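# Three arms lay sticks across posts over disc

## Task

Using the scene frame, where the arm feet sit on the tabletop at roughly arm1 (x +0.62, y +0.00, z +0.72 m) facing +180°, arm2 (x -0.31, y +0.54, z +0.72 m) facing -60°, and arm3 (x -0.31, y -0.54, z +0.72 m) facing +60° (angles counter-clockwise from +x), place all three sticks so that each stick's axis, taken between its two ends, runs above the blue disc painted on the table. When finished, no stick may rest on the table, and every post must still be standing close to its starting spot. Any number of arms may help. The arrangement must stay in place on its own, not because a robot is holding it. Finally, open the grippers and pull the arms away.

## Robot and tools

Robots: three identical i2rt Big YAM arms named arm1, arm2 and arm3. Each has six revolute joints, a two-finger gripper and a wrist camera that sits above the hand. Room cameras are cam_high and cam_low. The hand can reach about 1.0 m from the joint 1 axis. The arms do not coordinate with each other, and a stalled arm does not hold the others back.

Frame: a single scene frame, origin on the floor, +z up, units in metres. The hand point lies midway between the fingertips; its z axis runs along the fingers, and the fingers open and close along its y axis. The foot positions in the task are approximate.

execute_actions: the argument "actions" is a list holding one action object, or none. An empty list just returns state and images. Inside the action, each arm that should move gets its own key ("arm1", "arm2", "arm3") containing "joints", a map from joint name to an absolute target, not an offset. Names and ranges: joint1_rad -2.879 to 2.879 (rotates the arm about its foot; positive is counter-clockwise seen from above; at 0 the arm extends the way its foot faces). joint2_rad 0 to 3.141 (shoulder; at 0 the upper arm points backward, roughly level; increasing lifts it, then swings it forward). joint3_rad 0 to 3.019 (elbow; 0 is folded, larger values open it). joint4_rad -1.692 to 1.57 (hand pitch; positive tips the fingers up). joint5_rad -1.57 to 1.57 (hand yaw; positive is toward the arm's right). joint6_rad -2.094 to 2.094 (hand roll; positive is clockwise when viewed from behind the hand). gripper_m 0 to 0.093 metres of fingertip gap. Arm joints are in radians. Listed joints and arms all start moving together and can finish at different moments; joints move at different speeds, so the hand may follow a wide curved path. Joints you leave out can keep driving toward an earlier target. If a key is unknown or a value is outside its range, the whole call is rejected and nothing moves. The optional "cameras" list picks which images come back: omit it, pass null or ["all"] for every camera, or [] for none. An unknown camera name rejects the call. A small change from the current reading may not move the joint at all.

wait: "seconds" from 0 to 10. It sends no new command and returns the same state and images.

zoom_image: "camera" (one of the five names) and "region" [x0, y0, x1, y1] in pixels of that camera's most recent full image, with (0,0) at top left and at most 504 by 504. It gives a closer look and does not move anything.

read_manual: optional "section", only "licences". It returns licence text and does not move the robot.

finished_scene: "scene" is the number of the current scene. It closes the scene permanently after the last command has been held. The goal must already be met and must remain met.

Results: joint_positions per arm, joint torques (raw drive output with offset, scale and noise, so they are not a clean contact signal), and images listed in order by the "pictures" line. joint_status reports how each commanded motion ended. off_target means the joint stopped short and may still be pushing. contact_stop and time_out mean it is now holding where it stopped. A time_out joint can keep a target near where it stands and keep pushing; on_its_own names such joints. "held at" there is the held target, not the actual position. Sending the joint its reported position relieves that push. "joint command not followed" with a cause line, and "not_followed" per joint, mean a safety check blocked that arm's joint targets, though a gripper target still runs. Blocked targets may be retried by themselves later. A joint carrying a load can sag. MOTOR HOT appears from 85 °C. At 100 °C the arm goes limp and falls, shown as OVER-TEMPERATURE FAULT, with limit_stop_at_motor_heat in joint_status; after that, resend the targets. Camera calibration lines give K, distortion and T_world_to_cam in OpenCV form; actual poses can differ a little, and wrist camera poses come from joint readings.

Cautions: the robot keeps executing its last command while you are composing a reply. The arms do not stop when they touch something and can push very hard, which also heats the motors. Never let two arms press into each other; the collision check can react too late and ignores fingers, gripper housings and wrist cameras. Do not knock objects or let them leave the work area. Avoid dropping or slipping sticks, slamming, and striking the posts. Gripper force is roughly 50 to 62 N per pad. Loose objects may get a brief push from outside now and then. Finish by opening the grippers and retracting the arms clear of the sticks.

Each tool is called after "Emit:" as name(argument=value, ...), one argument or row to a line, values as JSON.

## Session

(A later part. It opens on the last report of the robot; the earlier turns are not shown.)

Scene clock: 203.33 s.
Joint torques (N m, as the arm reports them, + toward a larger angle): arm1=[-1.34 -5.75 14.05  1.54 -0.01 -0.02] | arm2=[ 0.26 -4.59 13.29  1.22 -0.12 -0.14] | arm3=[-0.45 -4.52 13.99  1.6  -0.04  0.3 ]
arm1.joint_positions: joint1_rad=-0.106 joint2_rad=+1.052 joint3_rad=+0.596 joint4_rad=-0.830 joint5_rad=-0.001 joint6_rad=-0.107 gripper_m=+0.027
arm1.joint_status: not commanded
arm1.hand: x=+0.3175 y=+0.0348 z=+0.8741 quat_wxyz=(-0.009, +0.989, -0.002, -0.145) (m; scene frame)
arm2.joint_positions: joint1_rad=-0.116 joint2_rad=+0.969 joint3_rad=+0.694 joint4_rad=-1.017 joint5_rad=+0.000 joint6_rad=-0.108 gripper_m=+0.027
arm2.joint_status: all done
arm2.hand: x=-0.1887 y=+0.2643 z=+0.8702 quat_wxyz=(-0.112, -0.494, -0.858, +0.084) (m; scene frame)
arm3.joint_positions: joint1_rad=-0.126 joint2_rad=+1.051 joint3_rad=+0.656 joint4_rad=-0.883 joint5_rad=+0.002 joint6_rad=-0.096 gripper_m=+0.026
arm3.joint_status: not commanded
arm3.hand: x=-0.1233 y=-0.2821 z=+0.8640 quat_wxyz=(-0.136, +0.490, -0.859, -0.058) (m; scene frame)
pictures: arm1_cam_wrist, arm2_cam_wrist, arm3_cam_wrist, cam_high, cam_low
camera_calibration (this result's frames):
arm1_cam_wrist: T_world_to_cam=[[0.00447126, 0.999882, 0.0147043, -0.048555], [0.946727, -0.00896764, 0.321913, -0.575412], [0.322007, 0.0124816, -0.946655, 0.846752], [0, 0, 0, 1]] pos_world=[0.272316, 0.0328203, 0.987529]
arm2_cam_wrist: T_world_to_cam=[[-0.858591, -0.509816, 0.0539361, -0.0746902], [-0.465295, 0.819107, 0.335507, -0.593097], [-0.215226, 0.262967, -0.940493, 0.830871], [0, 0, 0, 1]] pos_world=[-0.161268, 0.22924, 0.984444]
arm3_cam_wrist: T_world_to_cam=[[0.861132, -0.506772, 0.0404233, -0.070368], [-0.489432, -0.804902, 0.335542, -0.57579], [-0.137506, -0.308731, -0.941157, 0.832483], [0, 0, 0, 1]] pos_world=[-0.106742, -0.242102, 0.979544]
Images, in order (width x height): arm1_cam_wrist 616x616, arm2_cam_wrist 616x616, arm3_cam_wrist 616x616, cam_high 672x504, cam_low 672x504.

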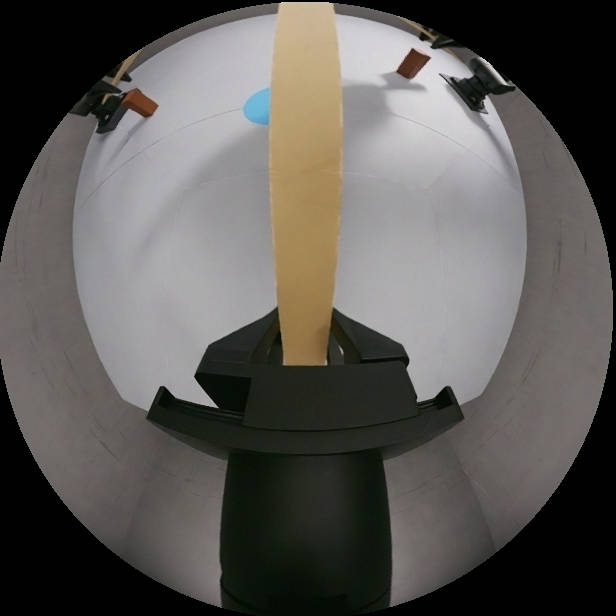

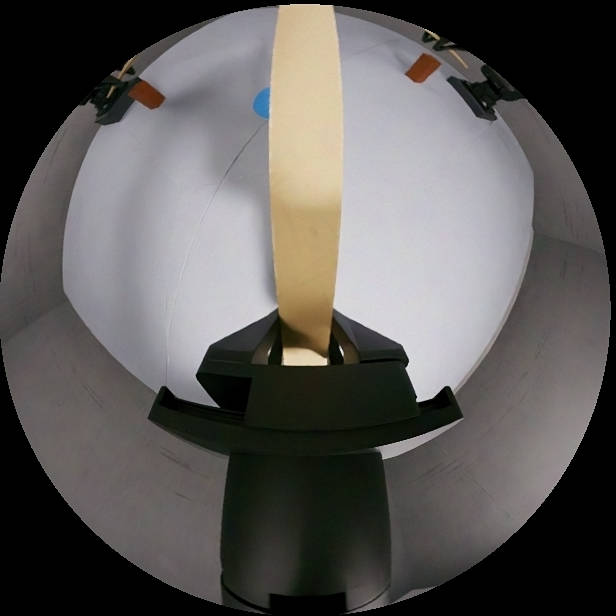

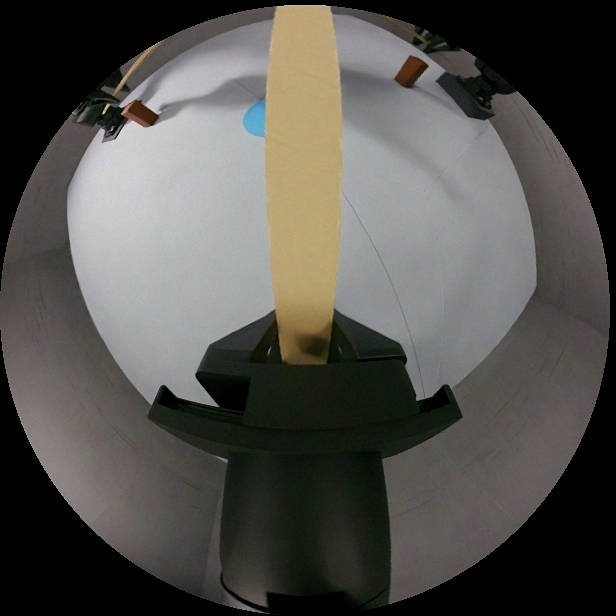

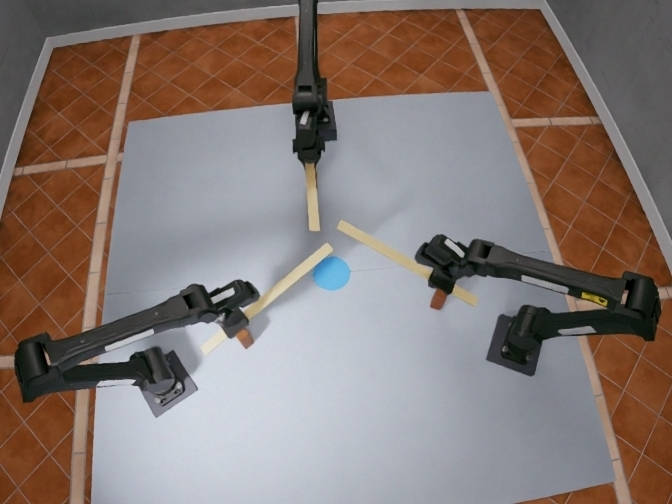

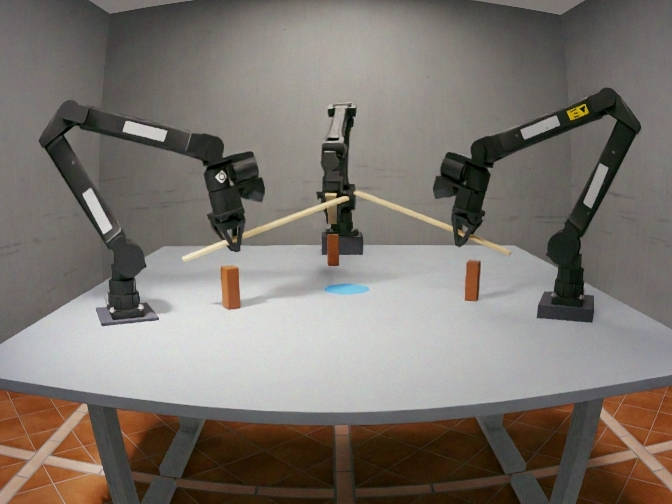

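Emit:
zoom_image(
  camera="cam_high",
  region=[190, 280, 290, 365],
)

Emit:
zoom_image(
  camera="cam_high",
  region=[400, 240, 500, 325],
)

Region (190, 280, 290, 365) of cam_high's 672x504 image, scaled by 5.040, with more detail than that image has; it fills the top 428 rows of this view, and the rest is white.

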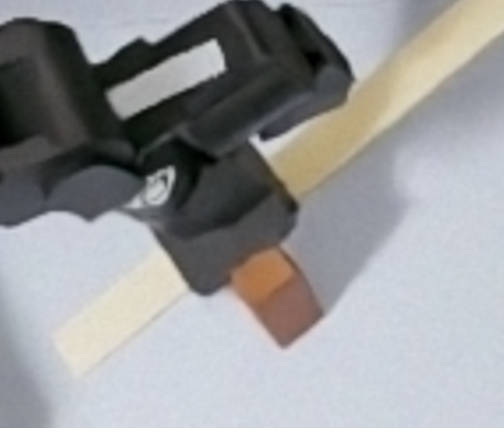

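Region (400, 240, 500, 325) of cam_high's 672x504 image, scaled by 5.040, with more detail than that image has; it fills the top 428 rows of this view, and the rest is white.

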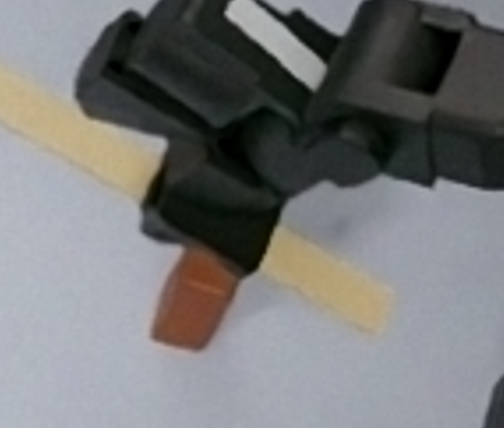

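Emit:
execute_actions(
  actions=[
    {"arm1":{"joints":{"joint1_rad":-0.07,"joint2_rad":1.113,"joint3_rad":0.694,"joint4_rad":-0.739,"joint6_rad":-0.066}},"arm2":{"joints":{"joint2_rad":1.022,"joint3_rad":0.792,"joint4_rad":-0.927,"joint6_rad":-0.077}},"arm3":{"joints":{"joint1_rad":-0.103,"joint2_rad":1.083,"joint3_rad":0.733,"joint4_rad":-0.812,"joint6_rad":-0.06}}},
  ],
  cameras=["cam_high","cam_low"],
)

Emit:
zoom_image(
  camera="cam_high",
  region=[270, 190, 390, 290],
)

Emit:
zoom_image(
  camera="cam_low",
  region=[290, 160, 410, 260],
)

Scene clock: 249.43 s.
Joint torques (N m, as the arm reports them, + toward a larger angle): arm1=[-0.68 -7.41 13.87  1.66 -0.01  0.16] | arm2=[ 0.19 -5.6  13.13  1.3  -0.13  0.06] | arm3=[-0.46 -5.66 14.01  1.6  -0.08  0.26]
arm1.joint_positions: joint1_rad=-0.075 joint2_rad=+1.112 joint3_rad=+0.644 joint4_rad=-0.753 joint5_rad=-0.001 joint6_rad=-0.074 gripper_m=+0.027
arm1.joint_status: all done
arm1.hand: x=+0.2814 y=+0.0283 z=+0.8826 quat_wxyz=(-0.007, +0.984, -0.003, -0.177) (m; scene frame)
arm2.joint_positions: joint1_rad=-0.116 joint2_rad=+1.020 joint3_rad=+0.740 joint4_rad=-0.943 joint5_rad=+0.000 joint6_rad=-0.091 gripper_m=+0.027
arm2.joint_status: all done
arm2.hand: x=-0.1750 y=+0.2337 z=+0.8809 quat_wxyz=(-0.140, -0.498, -0.849, +0.103) (m; scene frame)
arm3.joint_positions: joint1_rad=-0.114 joint2_rad=+1.074 joint3_rad=+0.682 joint4_rad=-0.825 joint5_rad=+0.002 joint6_rad=-0.078 gripper_m=+0.026
arm3.joint_status: all done
arm3.hand: x=-0.1130 y=-0.2611 z=+0.8728 quat_wxyz=(-0.162, +0.485, -0.856, -0.073) (m; scene frame)
pictures: cam_high, cam_low
Images, in order (width x height): cam_high 672x504, cam_low 672x504.

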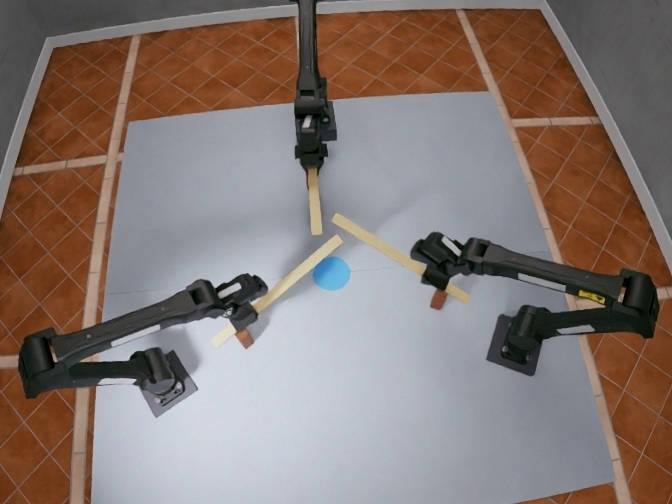

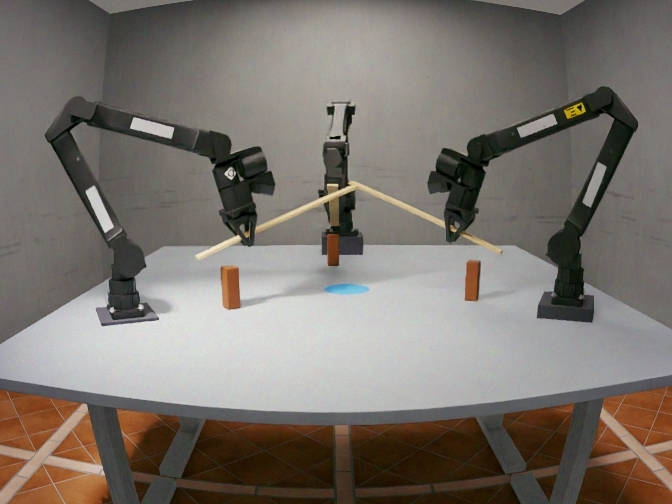

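Region (270, 190, 390, 290) of cam_high's 672x504 image, scaled by 4.200, with more detail than that image has.

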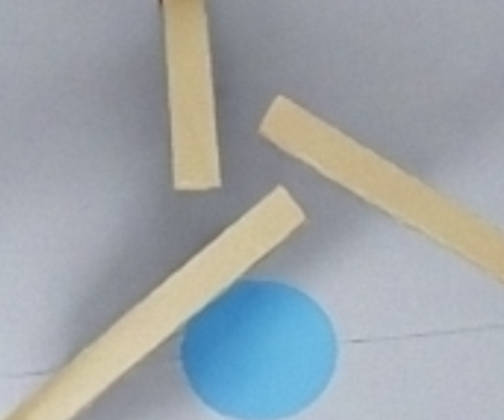

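Region (290, 160, 410, 260) of cam_low's 672x504 image, scaled by 4.200, with more detail than that image has.

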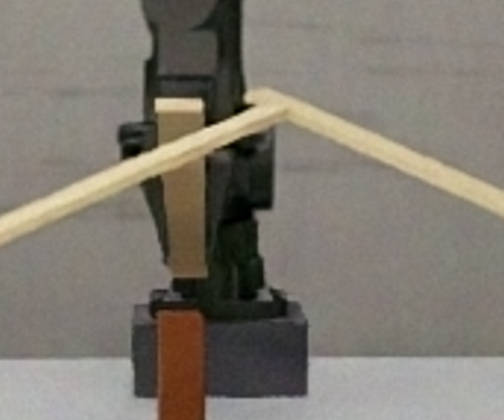

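Emit:
execute_actions(
  actions=[
    {"arm1":{"joints":{"joint2_rad":1.297,"joint3_rad":0.842,"joint4_rad":-0.701}},"arm2":{"joints":{"joint2_rad":1.212,"joint3_rad":0.934,"joint4_rad":-0.860}},"arm3":{"joints":{"joint1_rad":-0.098,"joint2_rad":1.260,"joint3_rad":0.870,"joint4_rad":-0.775}}},
  ],
  cameras=["cam_high","cam_low"],
)

Emit:
zoom_image(
  camera="cam_high",
  region=[270, 190, 390, 290],
)

Emit:
zoom_image(
  camera="cam_low",
  region=[200, 160, 500, 320],
)

Scene clock: 253.43 s.
Joint torques (N m, as the arm reports them, + toward a larger angle): arm1=[ -0.6  -11.23  12.83   1.38  -0.02   0.16] | arm2=[ 0.19 -9.55 12.16  1.12 -0.12  0.07] | arm3=[-0.27 -9.38 13.12  1.52 -0.04  0.31]
arm1.joint_positions: joint1_rad=-0.075 joint2_rad=+1.298 joint3_rad=+0.802 joint4_rad=-0.709 joint5_rad=-0.001 joint6_rad=-0.074 gripper_m=+0.027
arm1.joint_status: all done
arm1.hand: x=+0.2129 y=+0.0338 z=+0.8883 quat_wxyz=(-0.008, +0.983, -0.004, -0.185) (m; scene frame)
arm2.joint_positions: joint1_rad=-0.116 joint2_rad=+1.217 joint3_rad=+0.893 joint4_rad=-0.870 joint5_rad=+0.000 joint6_rad=-0.091 gripper_m=+0.027
arm2.joint_status: all done
arm2.hand: x=-0.1446 y=+0.1654 z=+0.8884 quat_wxyz=(-0.152, -0.497, -0.847, +0.112) (m; scene frame)
arm3.joint_positions: joint1_rad=-0.110 joint2_rad=+1.257 joint3_rad=+0.830 joint4_rad=-0.781 joint5_rad=+0.002 joint6_rad=-0.077 gripper_m=+0.026
arm3.joint_status: all done
arm3.hand: x=-0.0766 y=-0.2069 z=+0.8777 quat_wxyz=(-0.166, +0.486, -0.855, -0.076) (m; scene frame)
pictures: cam_high, cam_low
Images, in order (width x height): cam_high 672x504, cam_low 672x504.

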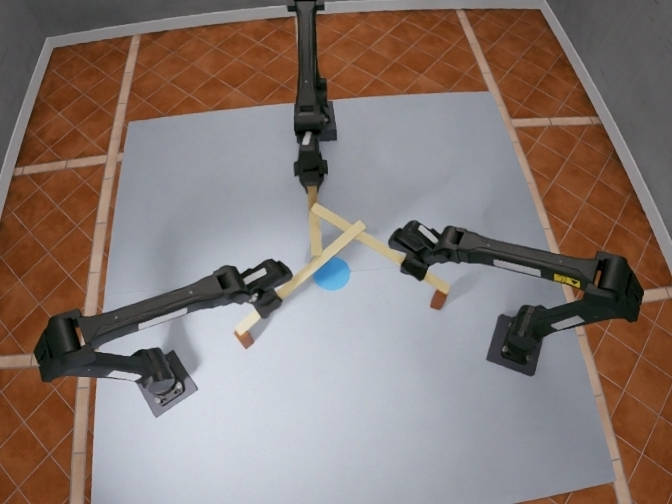

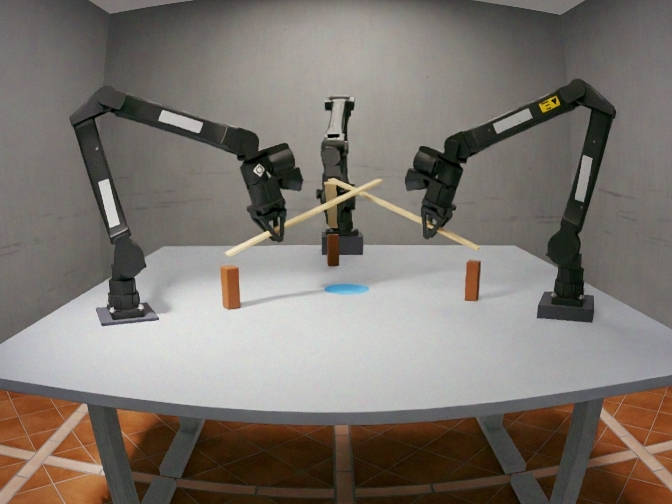

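Region (270, 190, 390, 290) of cam_high's 672x504 image, scaled by 4.200, with more detail than that image has.

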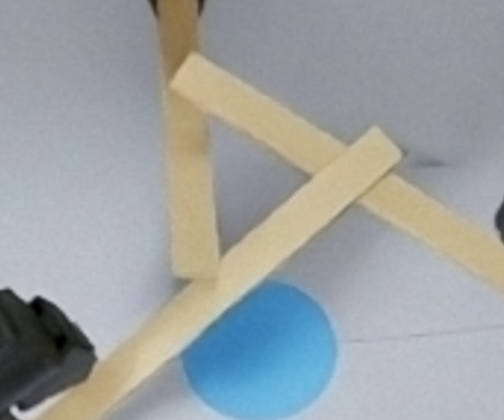

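Region (200, 160, 500, 320) of cam_low's 672x504 image, scaled by 1.680, with more detail than that image has; it fills the top 269 rows of this view, and the rest is white.

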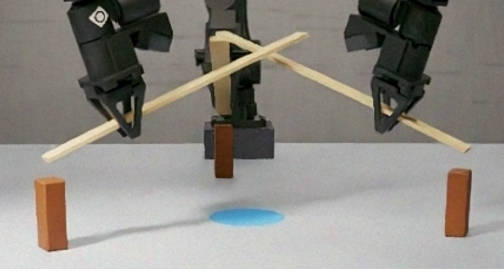

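Emit:
execute_actions(
  actions=[
    {"arm1":{"joints":{"joint2_rad":1.459,"joint3_rad":0.918,"joint4_rad":-0.819}},"arm2":{"joints":{"joint2_rad":1.361,"joint3_rad":0.984,"joint4_rad":-0.969}},"arm3":{"joints":{"joint2_rad":1.421,"joint3_rad":0.938,"joint4_rad":-0.878}}},
  ],
  cameras=["cam_high","cam_low"],
)

Emit:
zoom_image(
  camera="cam_high",
  region=[220, 180, 470, 360],
)

Emit:
zoom_image(
  camera="cam_low",
  region=[200, 200, 360, 320],
)

Emit:
zoom_image(
  camera="cam_low",
  region=[300, 200, 500, 320],
)

Scene clock: 263.43 s.
Joint torques (N m, as the arm reports them, + toward a larger angle): arm1=[ -0.55 -13.94  12.13   0.41  -0.01   0.16] | arm2=[  0.12 -12.39  11.56   0.16  -0.12   0.06] | arm3=[  0.07 -10.93  11.94   0.71  -0.04   0.26]
arm1.joint_positions: joint1_rad=-0.075 joint2_rad=+1.467 joint3_rad=+0.879 joint4_rad=-0.811 joint5_rad=-0.001 joint6_rad=-0.074 gripper_m=+0.027
arm1.joint_status: all done
arm1.hand: x=+0.2117 y=+0.0334 z=+0.8463 quat_wxyz=(-0.001, +0.996, -0.003, -0.089) (m; scene frame)
arm2.joint_positions: joint1_rad=-0.116 joint2_rad=+1.374 joint3_rad=+0.942 joint4_rad=-0.961 joint5_rad=+0.000 joint6_rad=-0.091 gripper_m=+0.027
arm2.joint_status: all done
arm2.hand: x=-0.1457 y=+0.1674 z=+0.8425 quat_wxyz=(-0.072, -0.504, -0.859, +0.054) (m; scene frame)
arm3.joint_positions: joint1_rad=-0.110 joint2_rad=+1.425 joint3_rad=+0.900 joint4_rad=-0.873 joint5_rad=+0.002 joint6_rad=-0.077 gripper_m=+0.026
arm3.joint_status: all done
arm3.hand: x=-0.0752 y=-0.2053 z=+0.8352 quat_wxyz=(-0.080, +0.492, -0.866, -0.035) (m; scene frame)
pictures: cam_high, cam_low
Images, in order (width x height): cam_high 672x504, cam_low 672x504.

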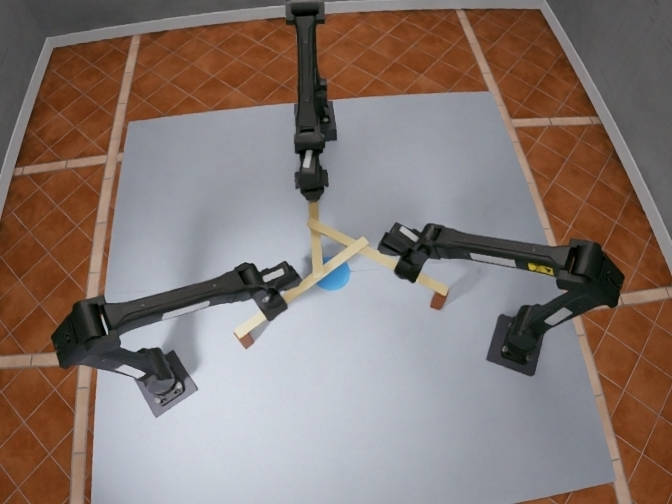

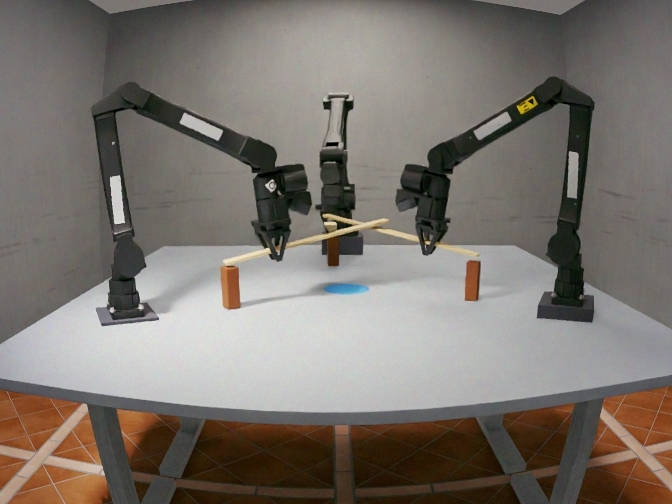

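Region (220, 180, 470, 360) of cam_high's 672x504 image, scaled by 2.016, with more detail than that image has; it fills the top 363 rows of this view, and the rest is white.

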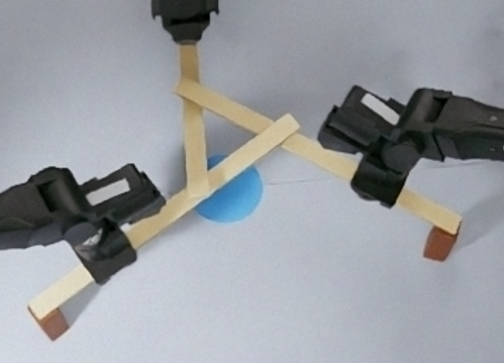

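Region (200, 200, 360, 320) of cam_low's 672x504 image, scaled by 3.150, with more detail than that image has; it fills the top 378 rows of this view, and the rest is white.

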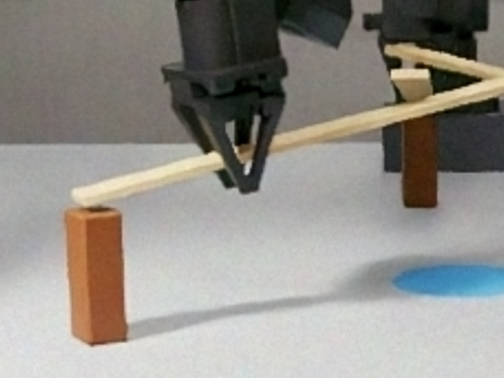

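Region (300, 200, 500, 320) of cam_low's 672x504 image, scaled by 2.520, with more detail than that image has; it fills the top 302 rows of this view, and the rest is white.

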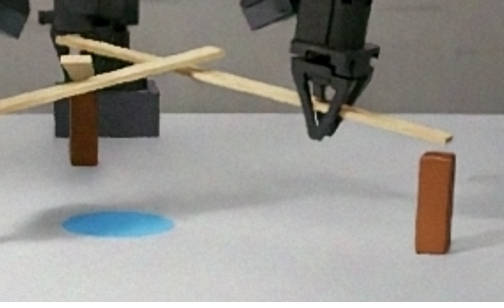

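Emit:
zoom_image(
  camera="cam_high",
  region=[285, 205, 385, 295],
)

Emit:
zoom_image(
  camera="cam_high",
  region=[220, 300, 290, 360],
)

Emit:
zoom_image(
  camera="cam_high",
  region=[405, 260, 475, 320],
)

Emit:
execute_actions(
  actions=[],
  cameras=["arm1_cam_wrist","arm2_cam_wrist","arm3_cam_wrist"],
)

Region (285, 205, 385, 295) of cam_high's 672x504 image, scaled by 5.040, with more detail than that image has; it fills the top 454 rows of this view, and the rest is white.

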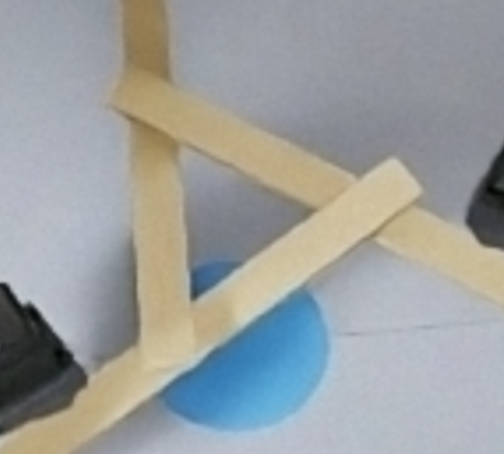

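Region (220, 300, 290, 360) of cam_high's 672x504 image, scaled by 7.200, with more detail than that image has; it fills the top 432 rows of this view, and the rest is white.

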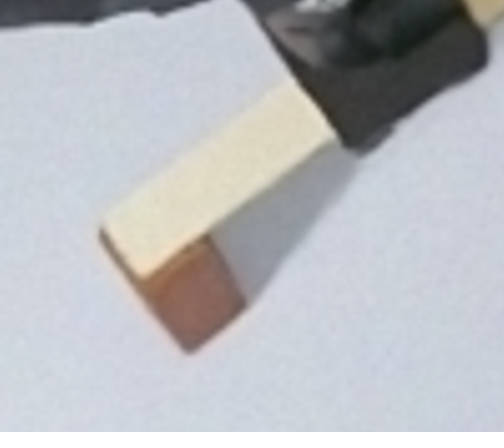

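Region (405, 260, 475, 320) of cam_high's 672x504 image, scaled by 7.200, with more detail than that image has; it fills the top 432 rows of this view, and the rest is white.

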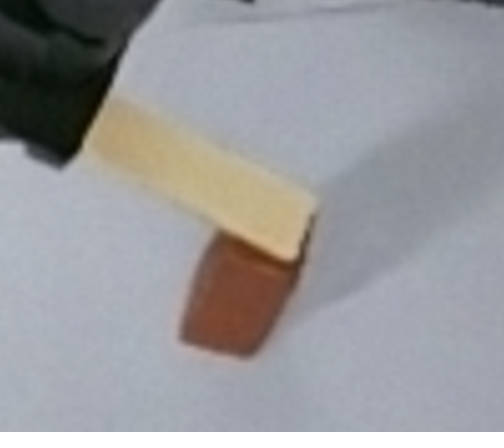

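Scene clock: 266.63 s.
Joint torques (N m, as the arm reports them, + toward a larger angle): arm1=[ -0.54 -13.97  12.05   0.4   -0.01   0.16] | arm2=[  0.17 -12.41  11.61   0.2   -0.11   0.07] | arm3=[ -1.09 -11.46  12.2    0.58  -0.08   0.14]
arm1.joint_positions: joint1_rad=-0.075 joint2_rad=+1.467 joint3_rad=+0.879 joint4_rad=-0.811 joint5_rad=-0.001 joint6_rad=-0.074 gripper_m=+0.027
arm1.joint_status: all done
arm1.hand: x=+0.2117 y=+0.0334 z=+0.8463 quat_wxyz=(-0.001, +0.996, -0.003, -0.089) (m; scene frame)
arm2.joint_positions: joint1_rad=-0.116 joint2_rad=+1.374 joint3_rad=+0.942 joint4_rad=-0.961 joint5_rad=+0.000 joint6_rad=-0.091 gripper_m=+0.027
arm2.joint_status: all done
arm2.hand: x=-0.1457 y=+0.1674 z=+0.8425 quat_wxyz=(-0.072, -0.504, -0.859, +0.054) (m; scene frame)
arm3.joint_positions: joint1_rad=-0.110 joint2_rad=+1.425 joint3_rad=+0.900 joint4_rad=-0.873 joint5_rad=+0.002 joint6_rad=-0.077 gripper_m=+0.026
arm3.joint_status: all done
arm3.hand: x=-0.0752 y=-0.2053 z=+0.8352 quat_wxyz=(-0.080, +0.492, -0.866, -0.035) (m; scene frame)
pictures: arm1_cam_wrist, arm2_cam_wrist, arm3_cam_wrist
camera_calibration (this result's frames):
arm1_cam_wrist: T_world_to_cam=[[0.0042902, 0.999986, -0.00306263, -0.031194], [0.904925, -0.002579, 0.425563, -0.545448], [0.42555, -0.00459721, -0.904923, 0.797828], [0, 0, 0, 1]] pos_world=[0.154207, 0.0334547, 0.954]
arm2_cam_wrist: T_world_to_cam=[[-0.8657, -0.499067, 0.0386611, -0.075708], [-0.436758, 0.79083, 0.428753, -0.554064], [-0.244551, 0.354286, -0.902594, 0.788029], [0, 0, 0, 1]] pos_world=[-0.114819, 0.121199, 0.951754]
arm3_cam_wrist: T_world_to_cam=[[0.862478, -0.505467, 0.0251945, -0.0585966], [-0.462279, -0.76657, 0.445722, -0.562876], [-0.205984, -0.396072, -0.894817, 0.773892], [0, 0, 0, 1]] pos_world=[-0.0502584, -0.154586, 0.944854]
Images, in order (width x height): arm1_cam_wrist 616x616, arm2_cam_wrist 616x616, arm3_cam_wrist 616x616.

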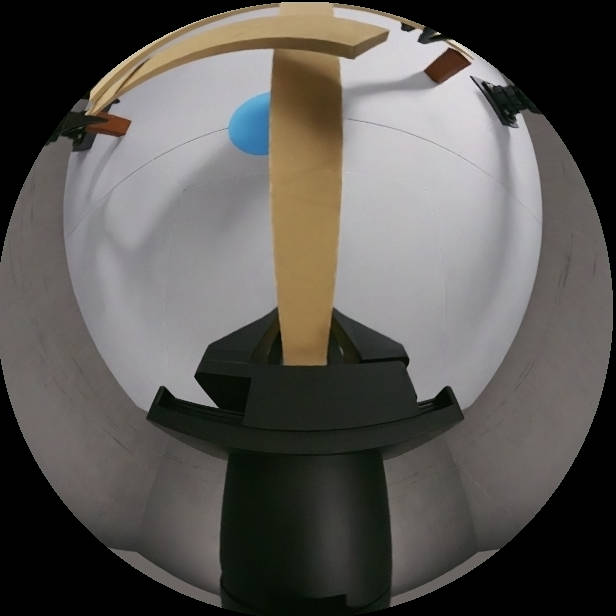

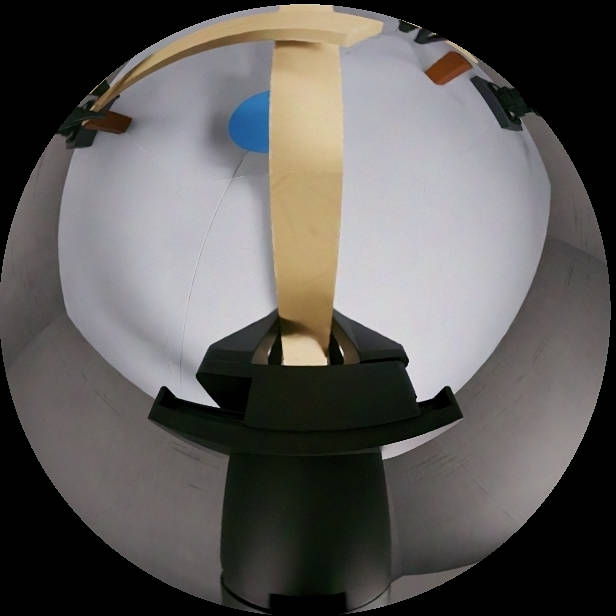

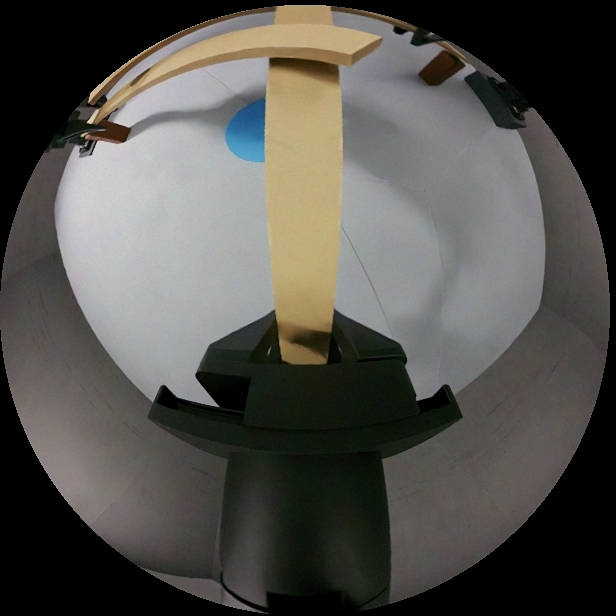

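Emit:
zoom_image(
  camera="arm3_cam_wrist",
  region=[390, 20, 490, 100],
)

Emit:
zoom_image(
  camera="arm1_cam_wrist",
  region=[395, 15, 495, 95],
)

Emit:
zoom_image(
  camera="arm2_cam_wrist",
  region=[395, 15, 495, 95],
)

Region (390, 20, 490, 100) of arm3_cam_wrist's 616x616 image, scaled by 5.040, with more detail than that image has; it fills the top 403 rows of this view, and the rest is white.

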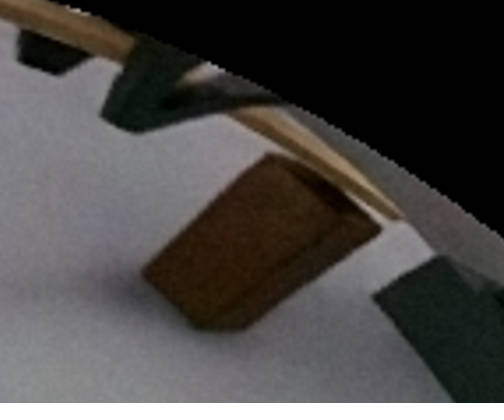

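Region (395, 15, 495, 95) of arm1_cam_wrist's 616x616 image, scaled by 5.040, with more detail than that image has; it fills the top 403 rows of this view, and the rest is white.

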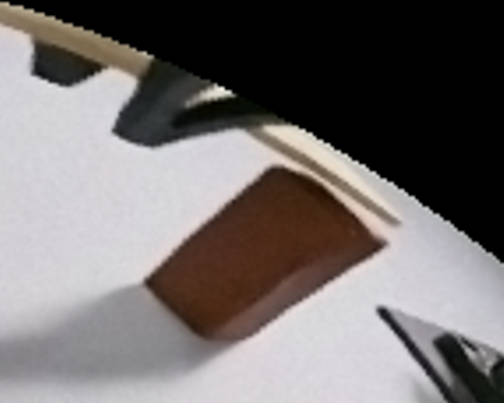

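Region (395, 15, 495, 95) of arm2_cam_wrist's 616x616 image, scaled by 5.040, with more detail than that image has; it fills the top 403 rows of this view, and the rest is white.

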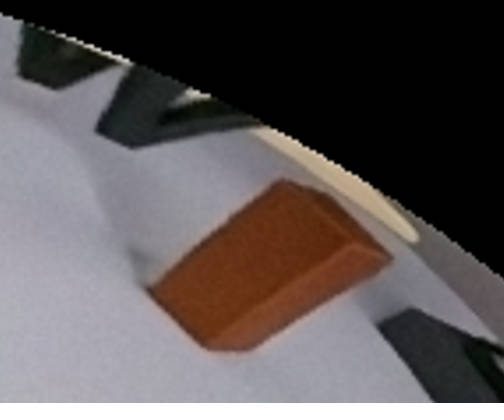

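Emit:
execute_actions(
  actions=[
    {"arm1":{"joints":{"joint2_rad":1.531,"joint3_rad":0.956,"joint4_rad":-0.857}},"arm2":{"joints":{"joint2_rad":1.432,"joint3_rad":1.020,"joint4_rad":-1.015}},"arm3":{"joints":{"joint2_rad":1.497,"joint3_rad":0.968,"joint4_rad":-0.903}}},
  ],
  cameras=["cam_high","cam_low","arm3_cam_wrist"],
)

Emit:
zoom_image(
  camera="cam_low",
  region=[200, 210, 400, 310],
)

Emit:
zoom_image(
  camera="cam_low",
  region=[300, 210, 500, 310],
)

Scene clock: 285.90 s.
Joint torques (N m, as the arm reports them, + toward a larger angle): arm1=[ -0.54 -13.55  12.33   0.23  -0.01   0.16] | arm2=[  0.18 -11.84  11.78   0.03  -0.12   0.07] | arm3=[ -0.36 -10.01  12.2    0.64  -0.13   0.22]
arm1.joint_positions: joint1_rad=-0.075 joint2_rad=+1.526 joint3_rad=+0.910 joint4_rad=-0.848 joint5_rad=-0.001 joint6_rad=-0.073 gripper_m=+0.027
arm1.joint_status: all done
arm1.hand: x=+0.2109 y=+0.0333 z=+0.8327 quat_wxyz=(+0.002, +0.998, -0.003, -0.056) (m; scene frame)
arm2.joint_positions: joint1_rad=-0.116 joint2_rad=+1.431 joint3_rad=+0.972 joint4_rad=-1.006 joint5_rad=+0.000 joint6_rad=-0.091 gripper_m=+0.027
arm2.joint_status: all done
arm2.hand: x=-0.1458 y=+0.1674 z=+0.8306 quat_wxyz=(-0.042, -0.506, -0.861, +0.033) (m; scene frame)
arm3.joint_positions: joint1_rad=-0.110 joint2_rad=+1.490 joint3_rad=+0.925 joint4_rad=-0.897 joint5_rad=+0.002 joint6_rad=-0.077 gripper_m=+0.026
arm3.joint_status: all done
arm3.hand: x=-0.0743 y=-0.2041 z=+0.8184 quat_wxyz=(-0.052, +0.493, -0.868, -0.022) (m; scene frame)
pictures: arm3_cam_wrist, cam_high, cam_low
camera_calibration (this result's frames):
arm3_cam_wrist: T_world_to_cam=[[0.863221, -0.504438, 0.0197863, -0.0536515], [-0.445, -0.74183, 0.50166, -0.593464], [-0.238379, -0.441849, -0.864838, 0.723191], [0, 0, 0, 1]] pos_world=[-0.045385, -0.147772, 0.924222]
Images, in order (width x height): arm3_cam_wrist 616x616, cam_high 672x504, cam_low 672x504.

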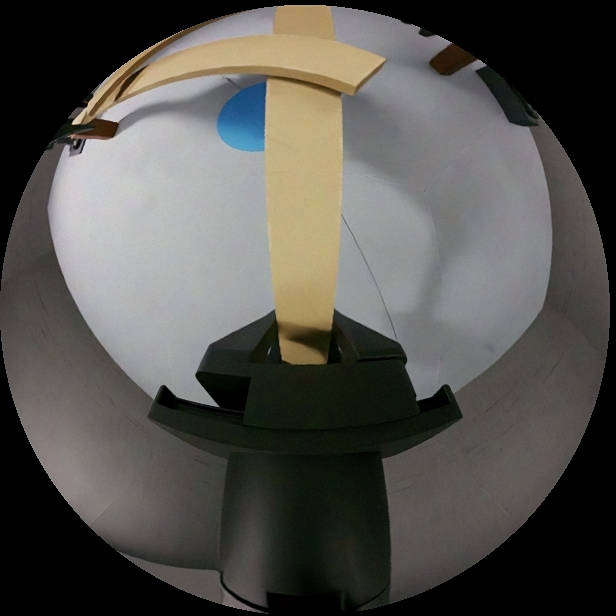

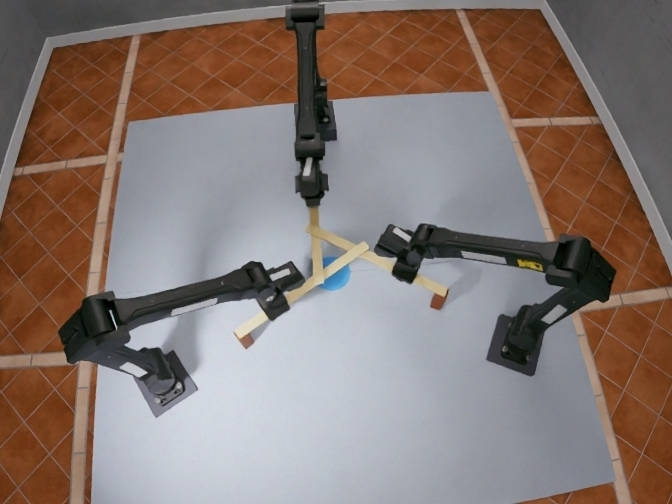

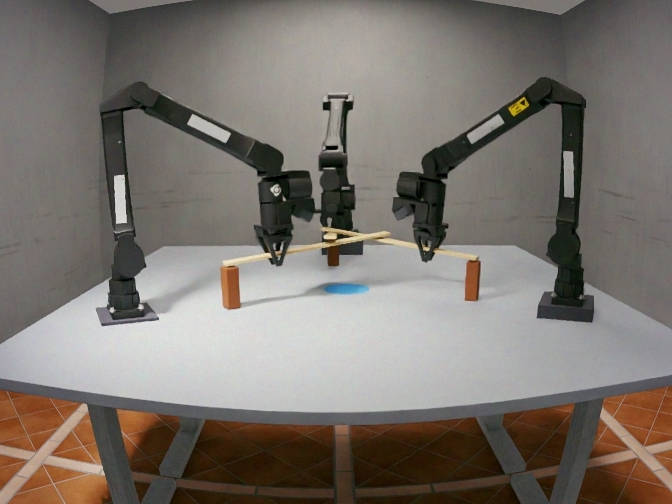

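Region (200, 210, 400, 310) of cam_low's 672x504 image, scaled by 2.520, with more detail than that image has.

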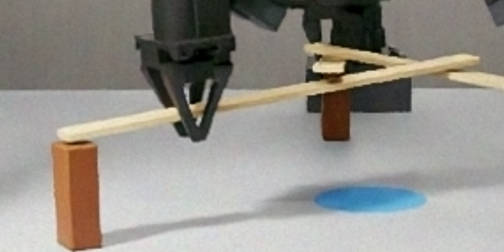

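Region (300, 210, 500, 310) of cam_low's 672x504 image, scaled by 2.520, with more detail than that image has.

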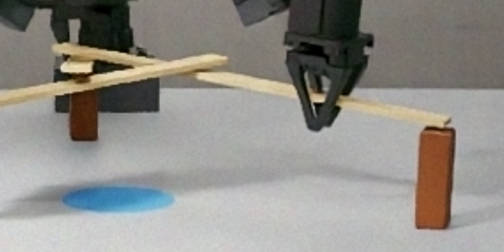

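Emit:
execute_actions(
  actions=[
    {"arm1":{"joints":{"joint2_rad":1.553}},"arm2":{"joints":{"joint2_rad":1.452}},"arm3":{"joints":{"joint2_rad":1.516}}},
  ],
  cameras=["cam_low"],
)

Emit:
zoom_image(
  camera="cam_low",
  region=[200, 210, 500, 310],
)

Scene clock: 288.70 s.
Joint torques (N m, as the arm reports them, + toward a larger angle): arm1=[ -0.53 -13.02  12.27   0.35  -0.03   0.16] | arm2=[  0.15 -11.1   11.81   0.01  -0.12   0.06] | arm3=[-0.66 -9.21 12.16  0.47 -0.12  0.2 ]
arm1.joint_positions: joint1_rad=-0.075 joint2_rad=+1.538 joint3_rad=+0.910 joint4_rad=-0.851 joint5_rad=+0.000 joint6_rad=-0.073 gripper_m=+0.027
arm1.joint_status: all done
arm1.hand: x=+0.2125 y=+0.0332 z=+0.8282 quat_wxyz=(+0.002, +0.999, -0.003, -0.049) (m; scene frame)
arm2.joint_positions: joint1_rad=-0.116 joint2_rad=+1.442 joint3_rad=+0.972 joint4_rad=-1.006 joint5_rad=+0.000 joint6_rad=-0.090 gripper_m=+0.027
arm2.joint_status: all done
arm2.hand: x=-0.1460 y=+0.1677 z=+0.8264 quat_wxyz=(-0.038, -0.506, -0.861, +0.030) (m; scene frame)
arm3.joint_positions: joint1_rad=-0.110 joint2_rad=+1.501 joint3_rad=+0.925 joint4_rad=-0.897 joint5_rad=+0.002 joint6_rad=-0.077 gripper_m=+0.026
arm3.joint_status: all done
arm3.hand: x=-0.0747 y=-0.2047 z=+0.8141 quat_wxyz=(-0.047, +0.494, -0.868, -0.019) (m; scene frame)
pictures: cam_low
Images, in order (width x height): cam_low 672x504.

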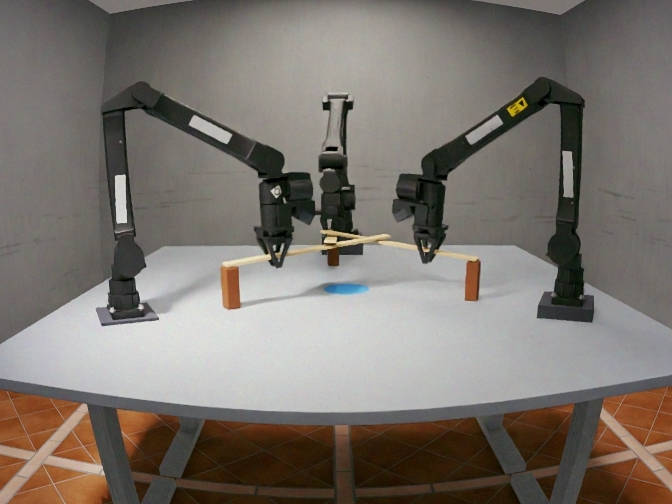

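Region (200, 210, 500, 310) of cam_low's 672x504 image, scaled by 1.680, with more detail than that image has.

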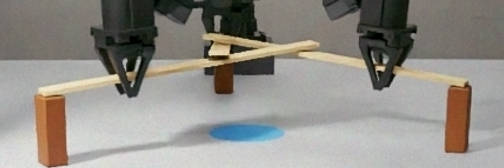

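Ends are on the posts. Release.

Emit:
execute_actions(
  actions=[
    {"arm1":{"joints":{"gripper_m":0.07}},"arm2":{"joints":{"gripper_m":0.07}},"arm3":{"joints":{"gripper_m":0.07}}},
  ],
  cameras=["cam_low","cam_high"],
)

Scene clock: 290.83 s.
Joint torques (N m, as the arm reports them, + toward a larger angle): arm1=[ -0.56 -12.76  12.28   0.34  -0.02   0.16] | arm2=[  0.14 -10.94  11.78   0.02  -0.12   0.06] | arm3=[ -0.71 -10.67  12.     0.49  -0.1    0.23]
arm1.joint_positions: joint1_rad=-0.075 joint2_rad=+1.538 joint3_rad=+0.910 joint4_rad=-0.851 joint5_rad=+0.000 joint6_rad=-0.073 gripper_m=+0.070
arm1.joint_status: all done
arm1.hand: x=+0.2125 y=+0.0332 z=+0.8282 quat_wxyz=(+0.002, +0.999, -0.003, -0.049) (m; scene frame)
arm2.joint_positions: joint1_rad=-0.116 joint2_rad=+1.442 joint3_rad=+0.972 joint4_rad=-1.006 joint5_rad=+0.000 joint6_rad=-0.089 gripper_m=+0.070
arm2.joint_status: all done
arm2.hand: x=-0.1460 y=+0.1677 z=+0.8264 quat_wxyz=(-0.038, -0.506, -0.861, +0.030) (m; scene frame)
arm3.joint_positions: joint1_rad=-0.110 joint2_rad=+1.501 joint3_rad=+0.925 joint4_rad=-0.897 joint5_rad=+0.002 joint6_rad=-0.077 gripper_m=+0.070
arm3.joint_status: all done
arm3.hand: x=-0.0748 y=-0.2046 z=+0.8141 quat_wxyz=(-0.047, +0.493, -0.868, -0.019) (m; scene frame)
pictures: cam_high, cam_low
Images, in order (width x height): cam_high 672x504, cam_low 672x504.

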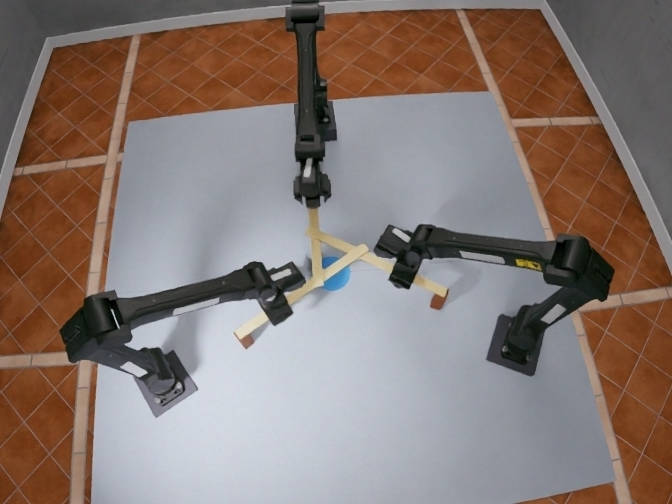

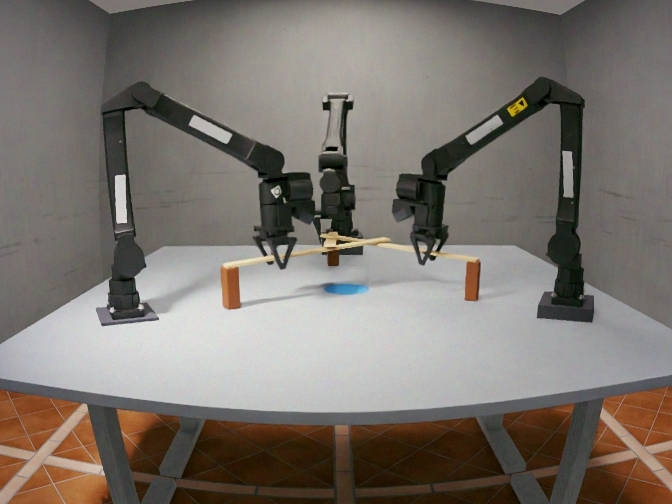

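Emit:
execute_actions(
  actions=[
    {"arm1":{"joints":{"joint2_rad":1.05}},"arm2":{"joints":{"joint2_rad":0.95}},"arm3":{"joints":{"joint2_rad":1.01}}},
  ],
  cameras=["cam_low","cam_high"],
)

Emit:
zoom_image(
  camera="cam_high",
  region=[220, 150, 470, 360],
)

Scene clock: 293.87 s.
Joint torques (N m, as the arm reports them, + toward a larger angle): arm1=[-0.61 -7.49 14.36  1.15 -0.02  0.16] | arm2=[ 0.25 -4.8  12.59  0.79 -0.11  0.06] | arm3=[-0.4  -4.59 13.43  1.1  -0.03  0.28]
arm1.joint_positions: joint1_rad=-0.075 joint2_rad=+1.042 joint3_rad=+0.917 joint4_rad=-0.851 joint5_rad=+0.000 joint6_rad=-0.073 gripper_m=+0.070
arm1.joint_status: all done
arm1.hand: x=+0.2167 y=+0.0352 z=+1.0266 quat_wxyz=(-0.017, +0.955, -0.004, -0.296) (m; scene frame)
arm2.joint_positions: joint1_rad=-0.116 joint2_rad=+0.942 joint3_rad=+0.985 joint4_rad=-1.006 joint5_rad=+0.000 joint6_rad=-0.089 gripper_m=+0.070
arm2.joint_status: all done
arm2.hand: x=-0.1569 y=+0.1943 z=+1.0203 quat_wxyz=(-0.243, -0.483, -0.823, +0.176) (m; scene frame)
arm3.joint_positions: joint1_rad=-0.110 joint2_rad=+0.996 joint3_rad=+0.934 joint4_rad=-0.897 joint5_rad=+0.002 joint6_rad=-0.077 gripper_m=+0.070
arm3.joint_status: all done
arm3.hand: x=-0.0824 y=-0.2147 z=+1.0139 quat_wxyz=(-0.275, +0.471, -0.829, -0.127) (m; scene frame)
pictures: cam_high, cam_low
Images, in order (width x height): cam_high 672x504, cam_low 672x504.

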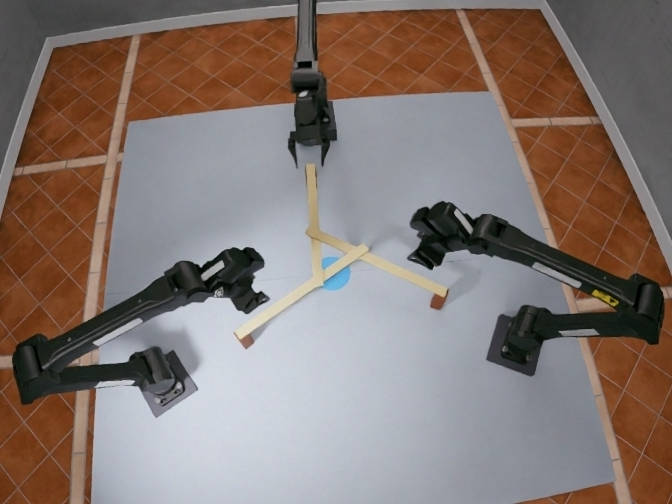

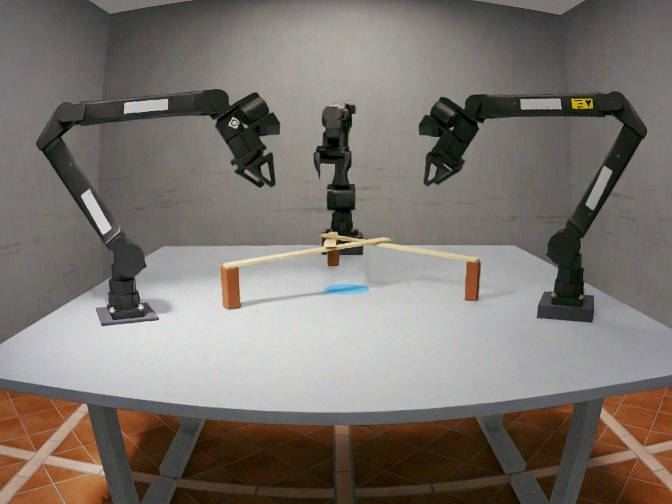

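Region (220, 150, 470, 360) of cam_high's 672x504 image, scaled by 2.016, with more detail than that image has; it fills the top 423 rows of this view, and the rest is white.

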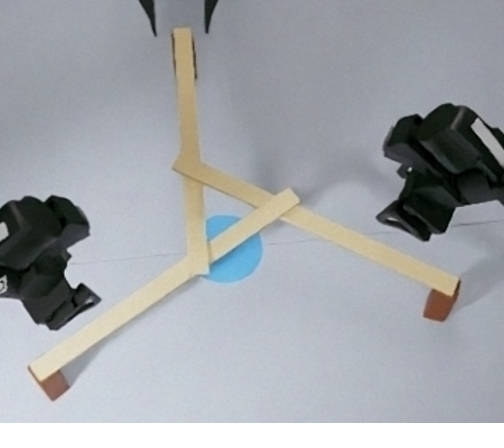

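Emit:
finished_scene(
  scene=1,
)

The scene is finished: the task was done.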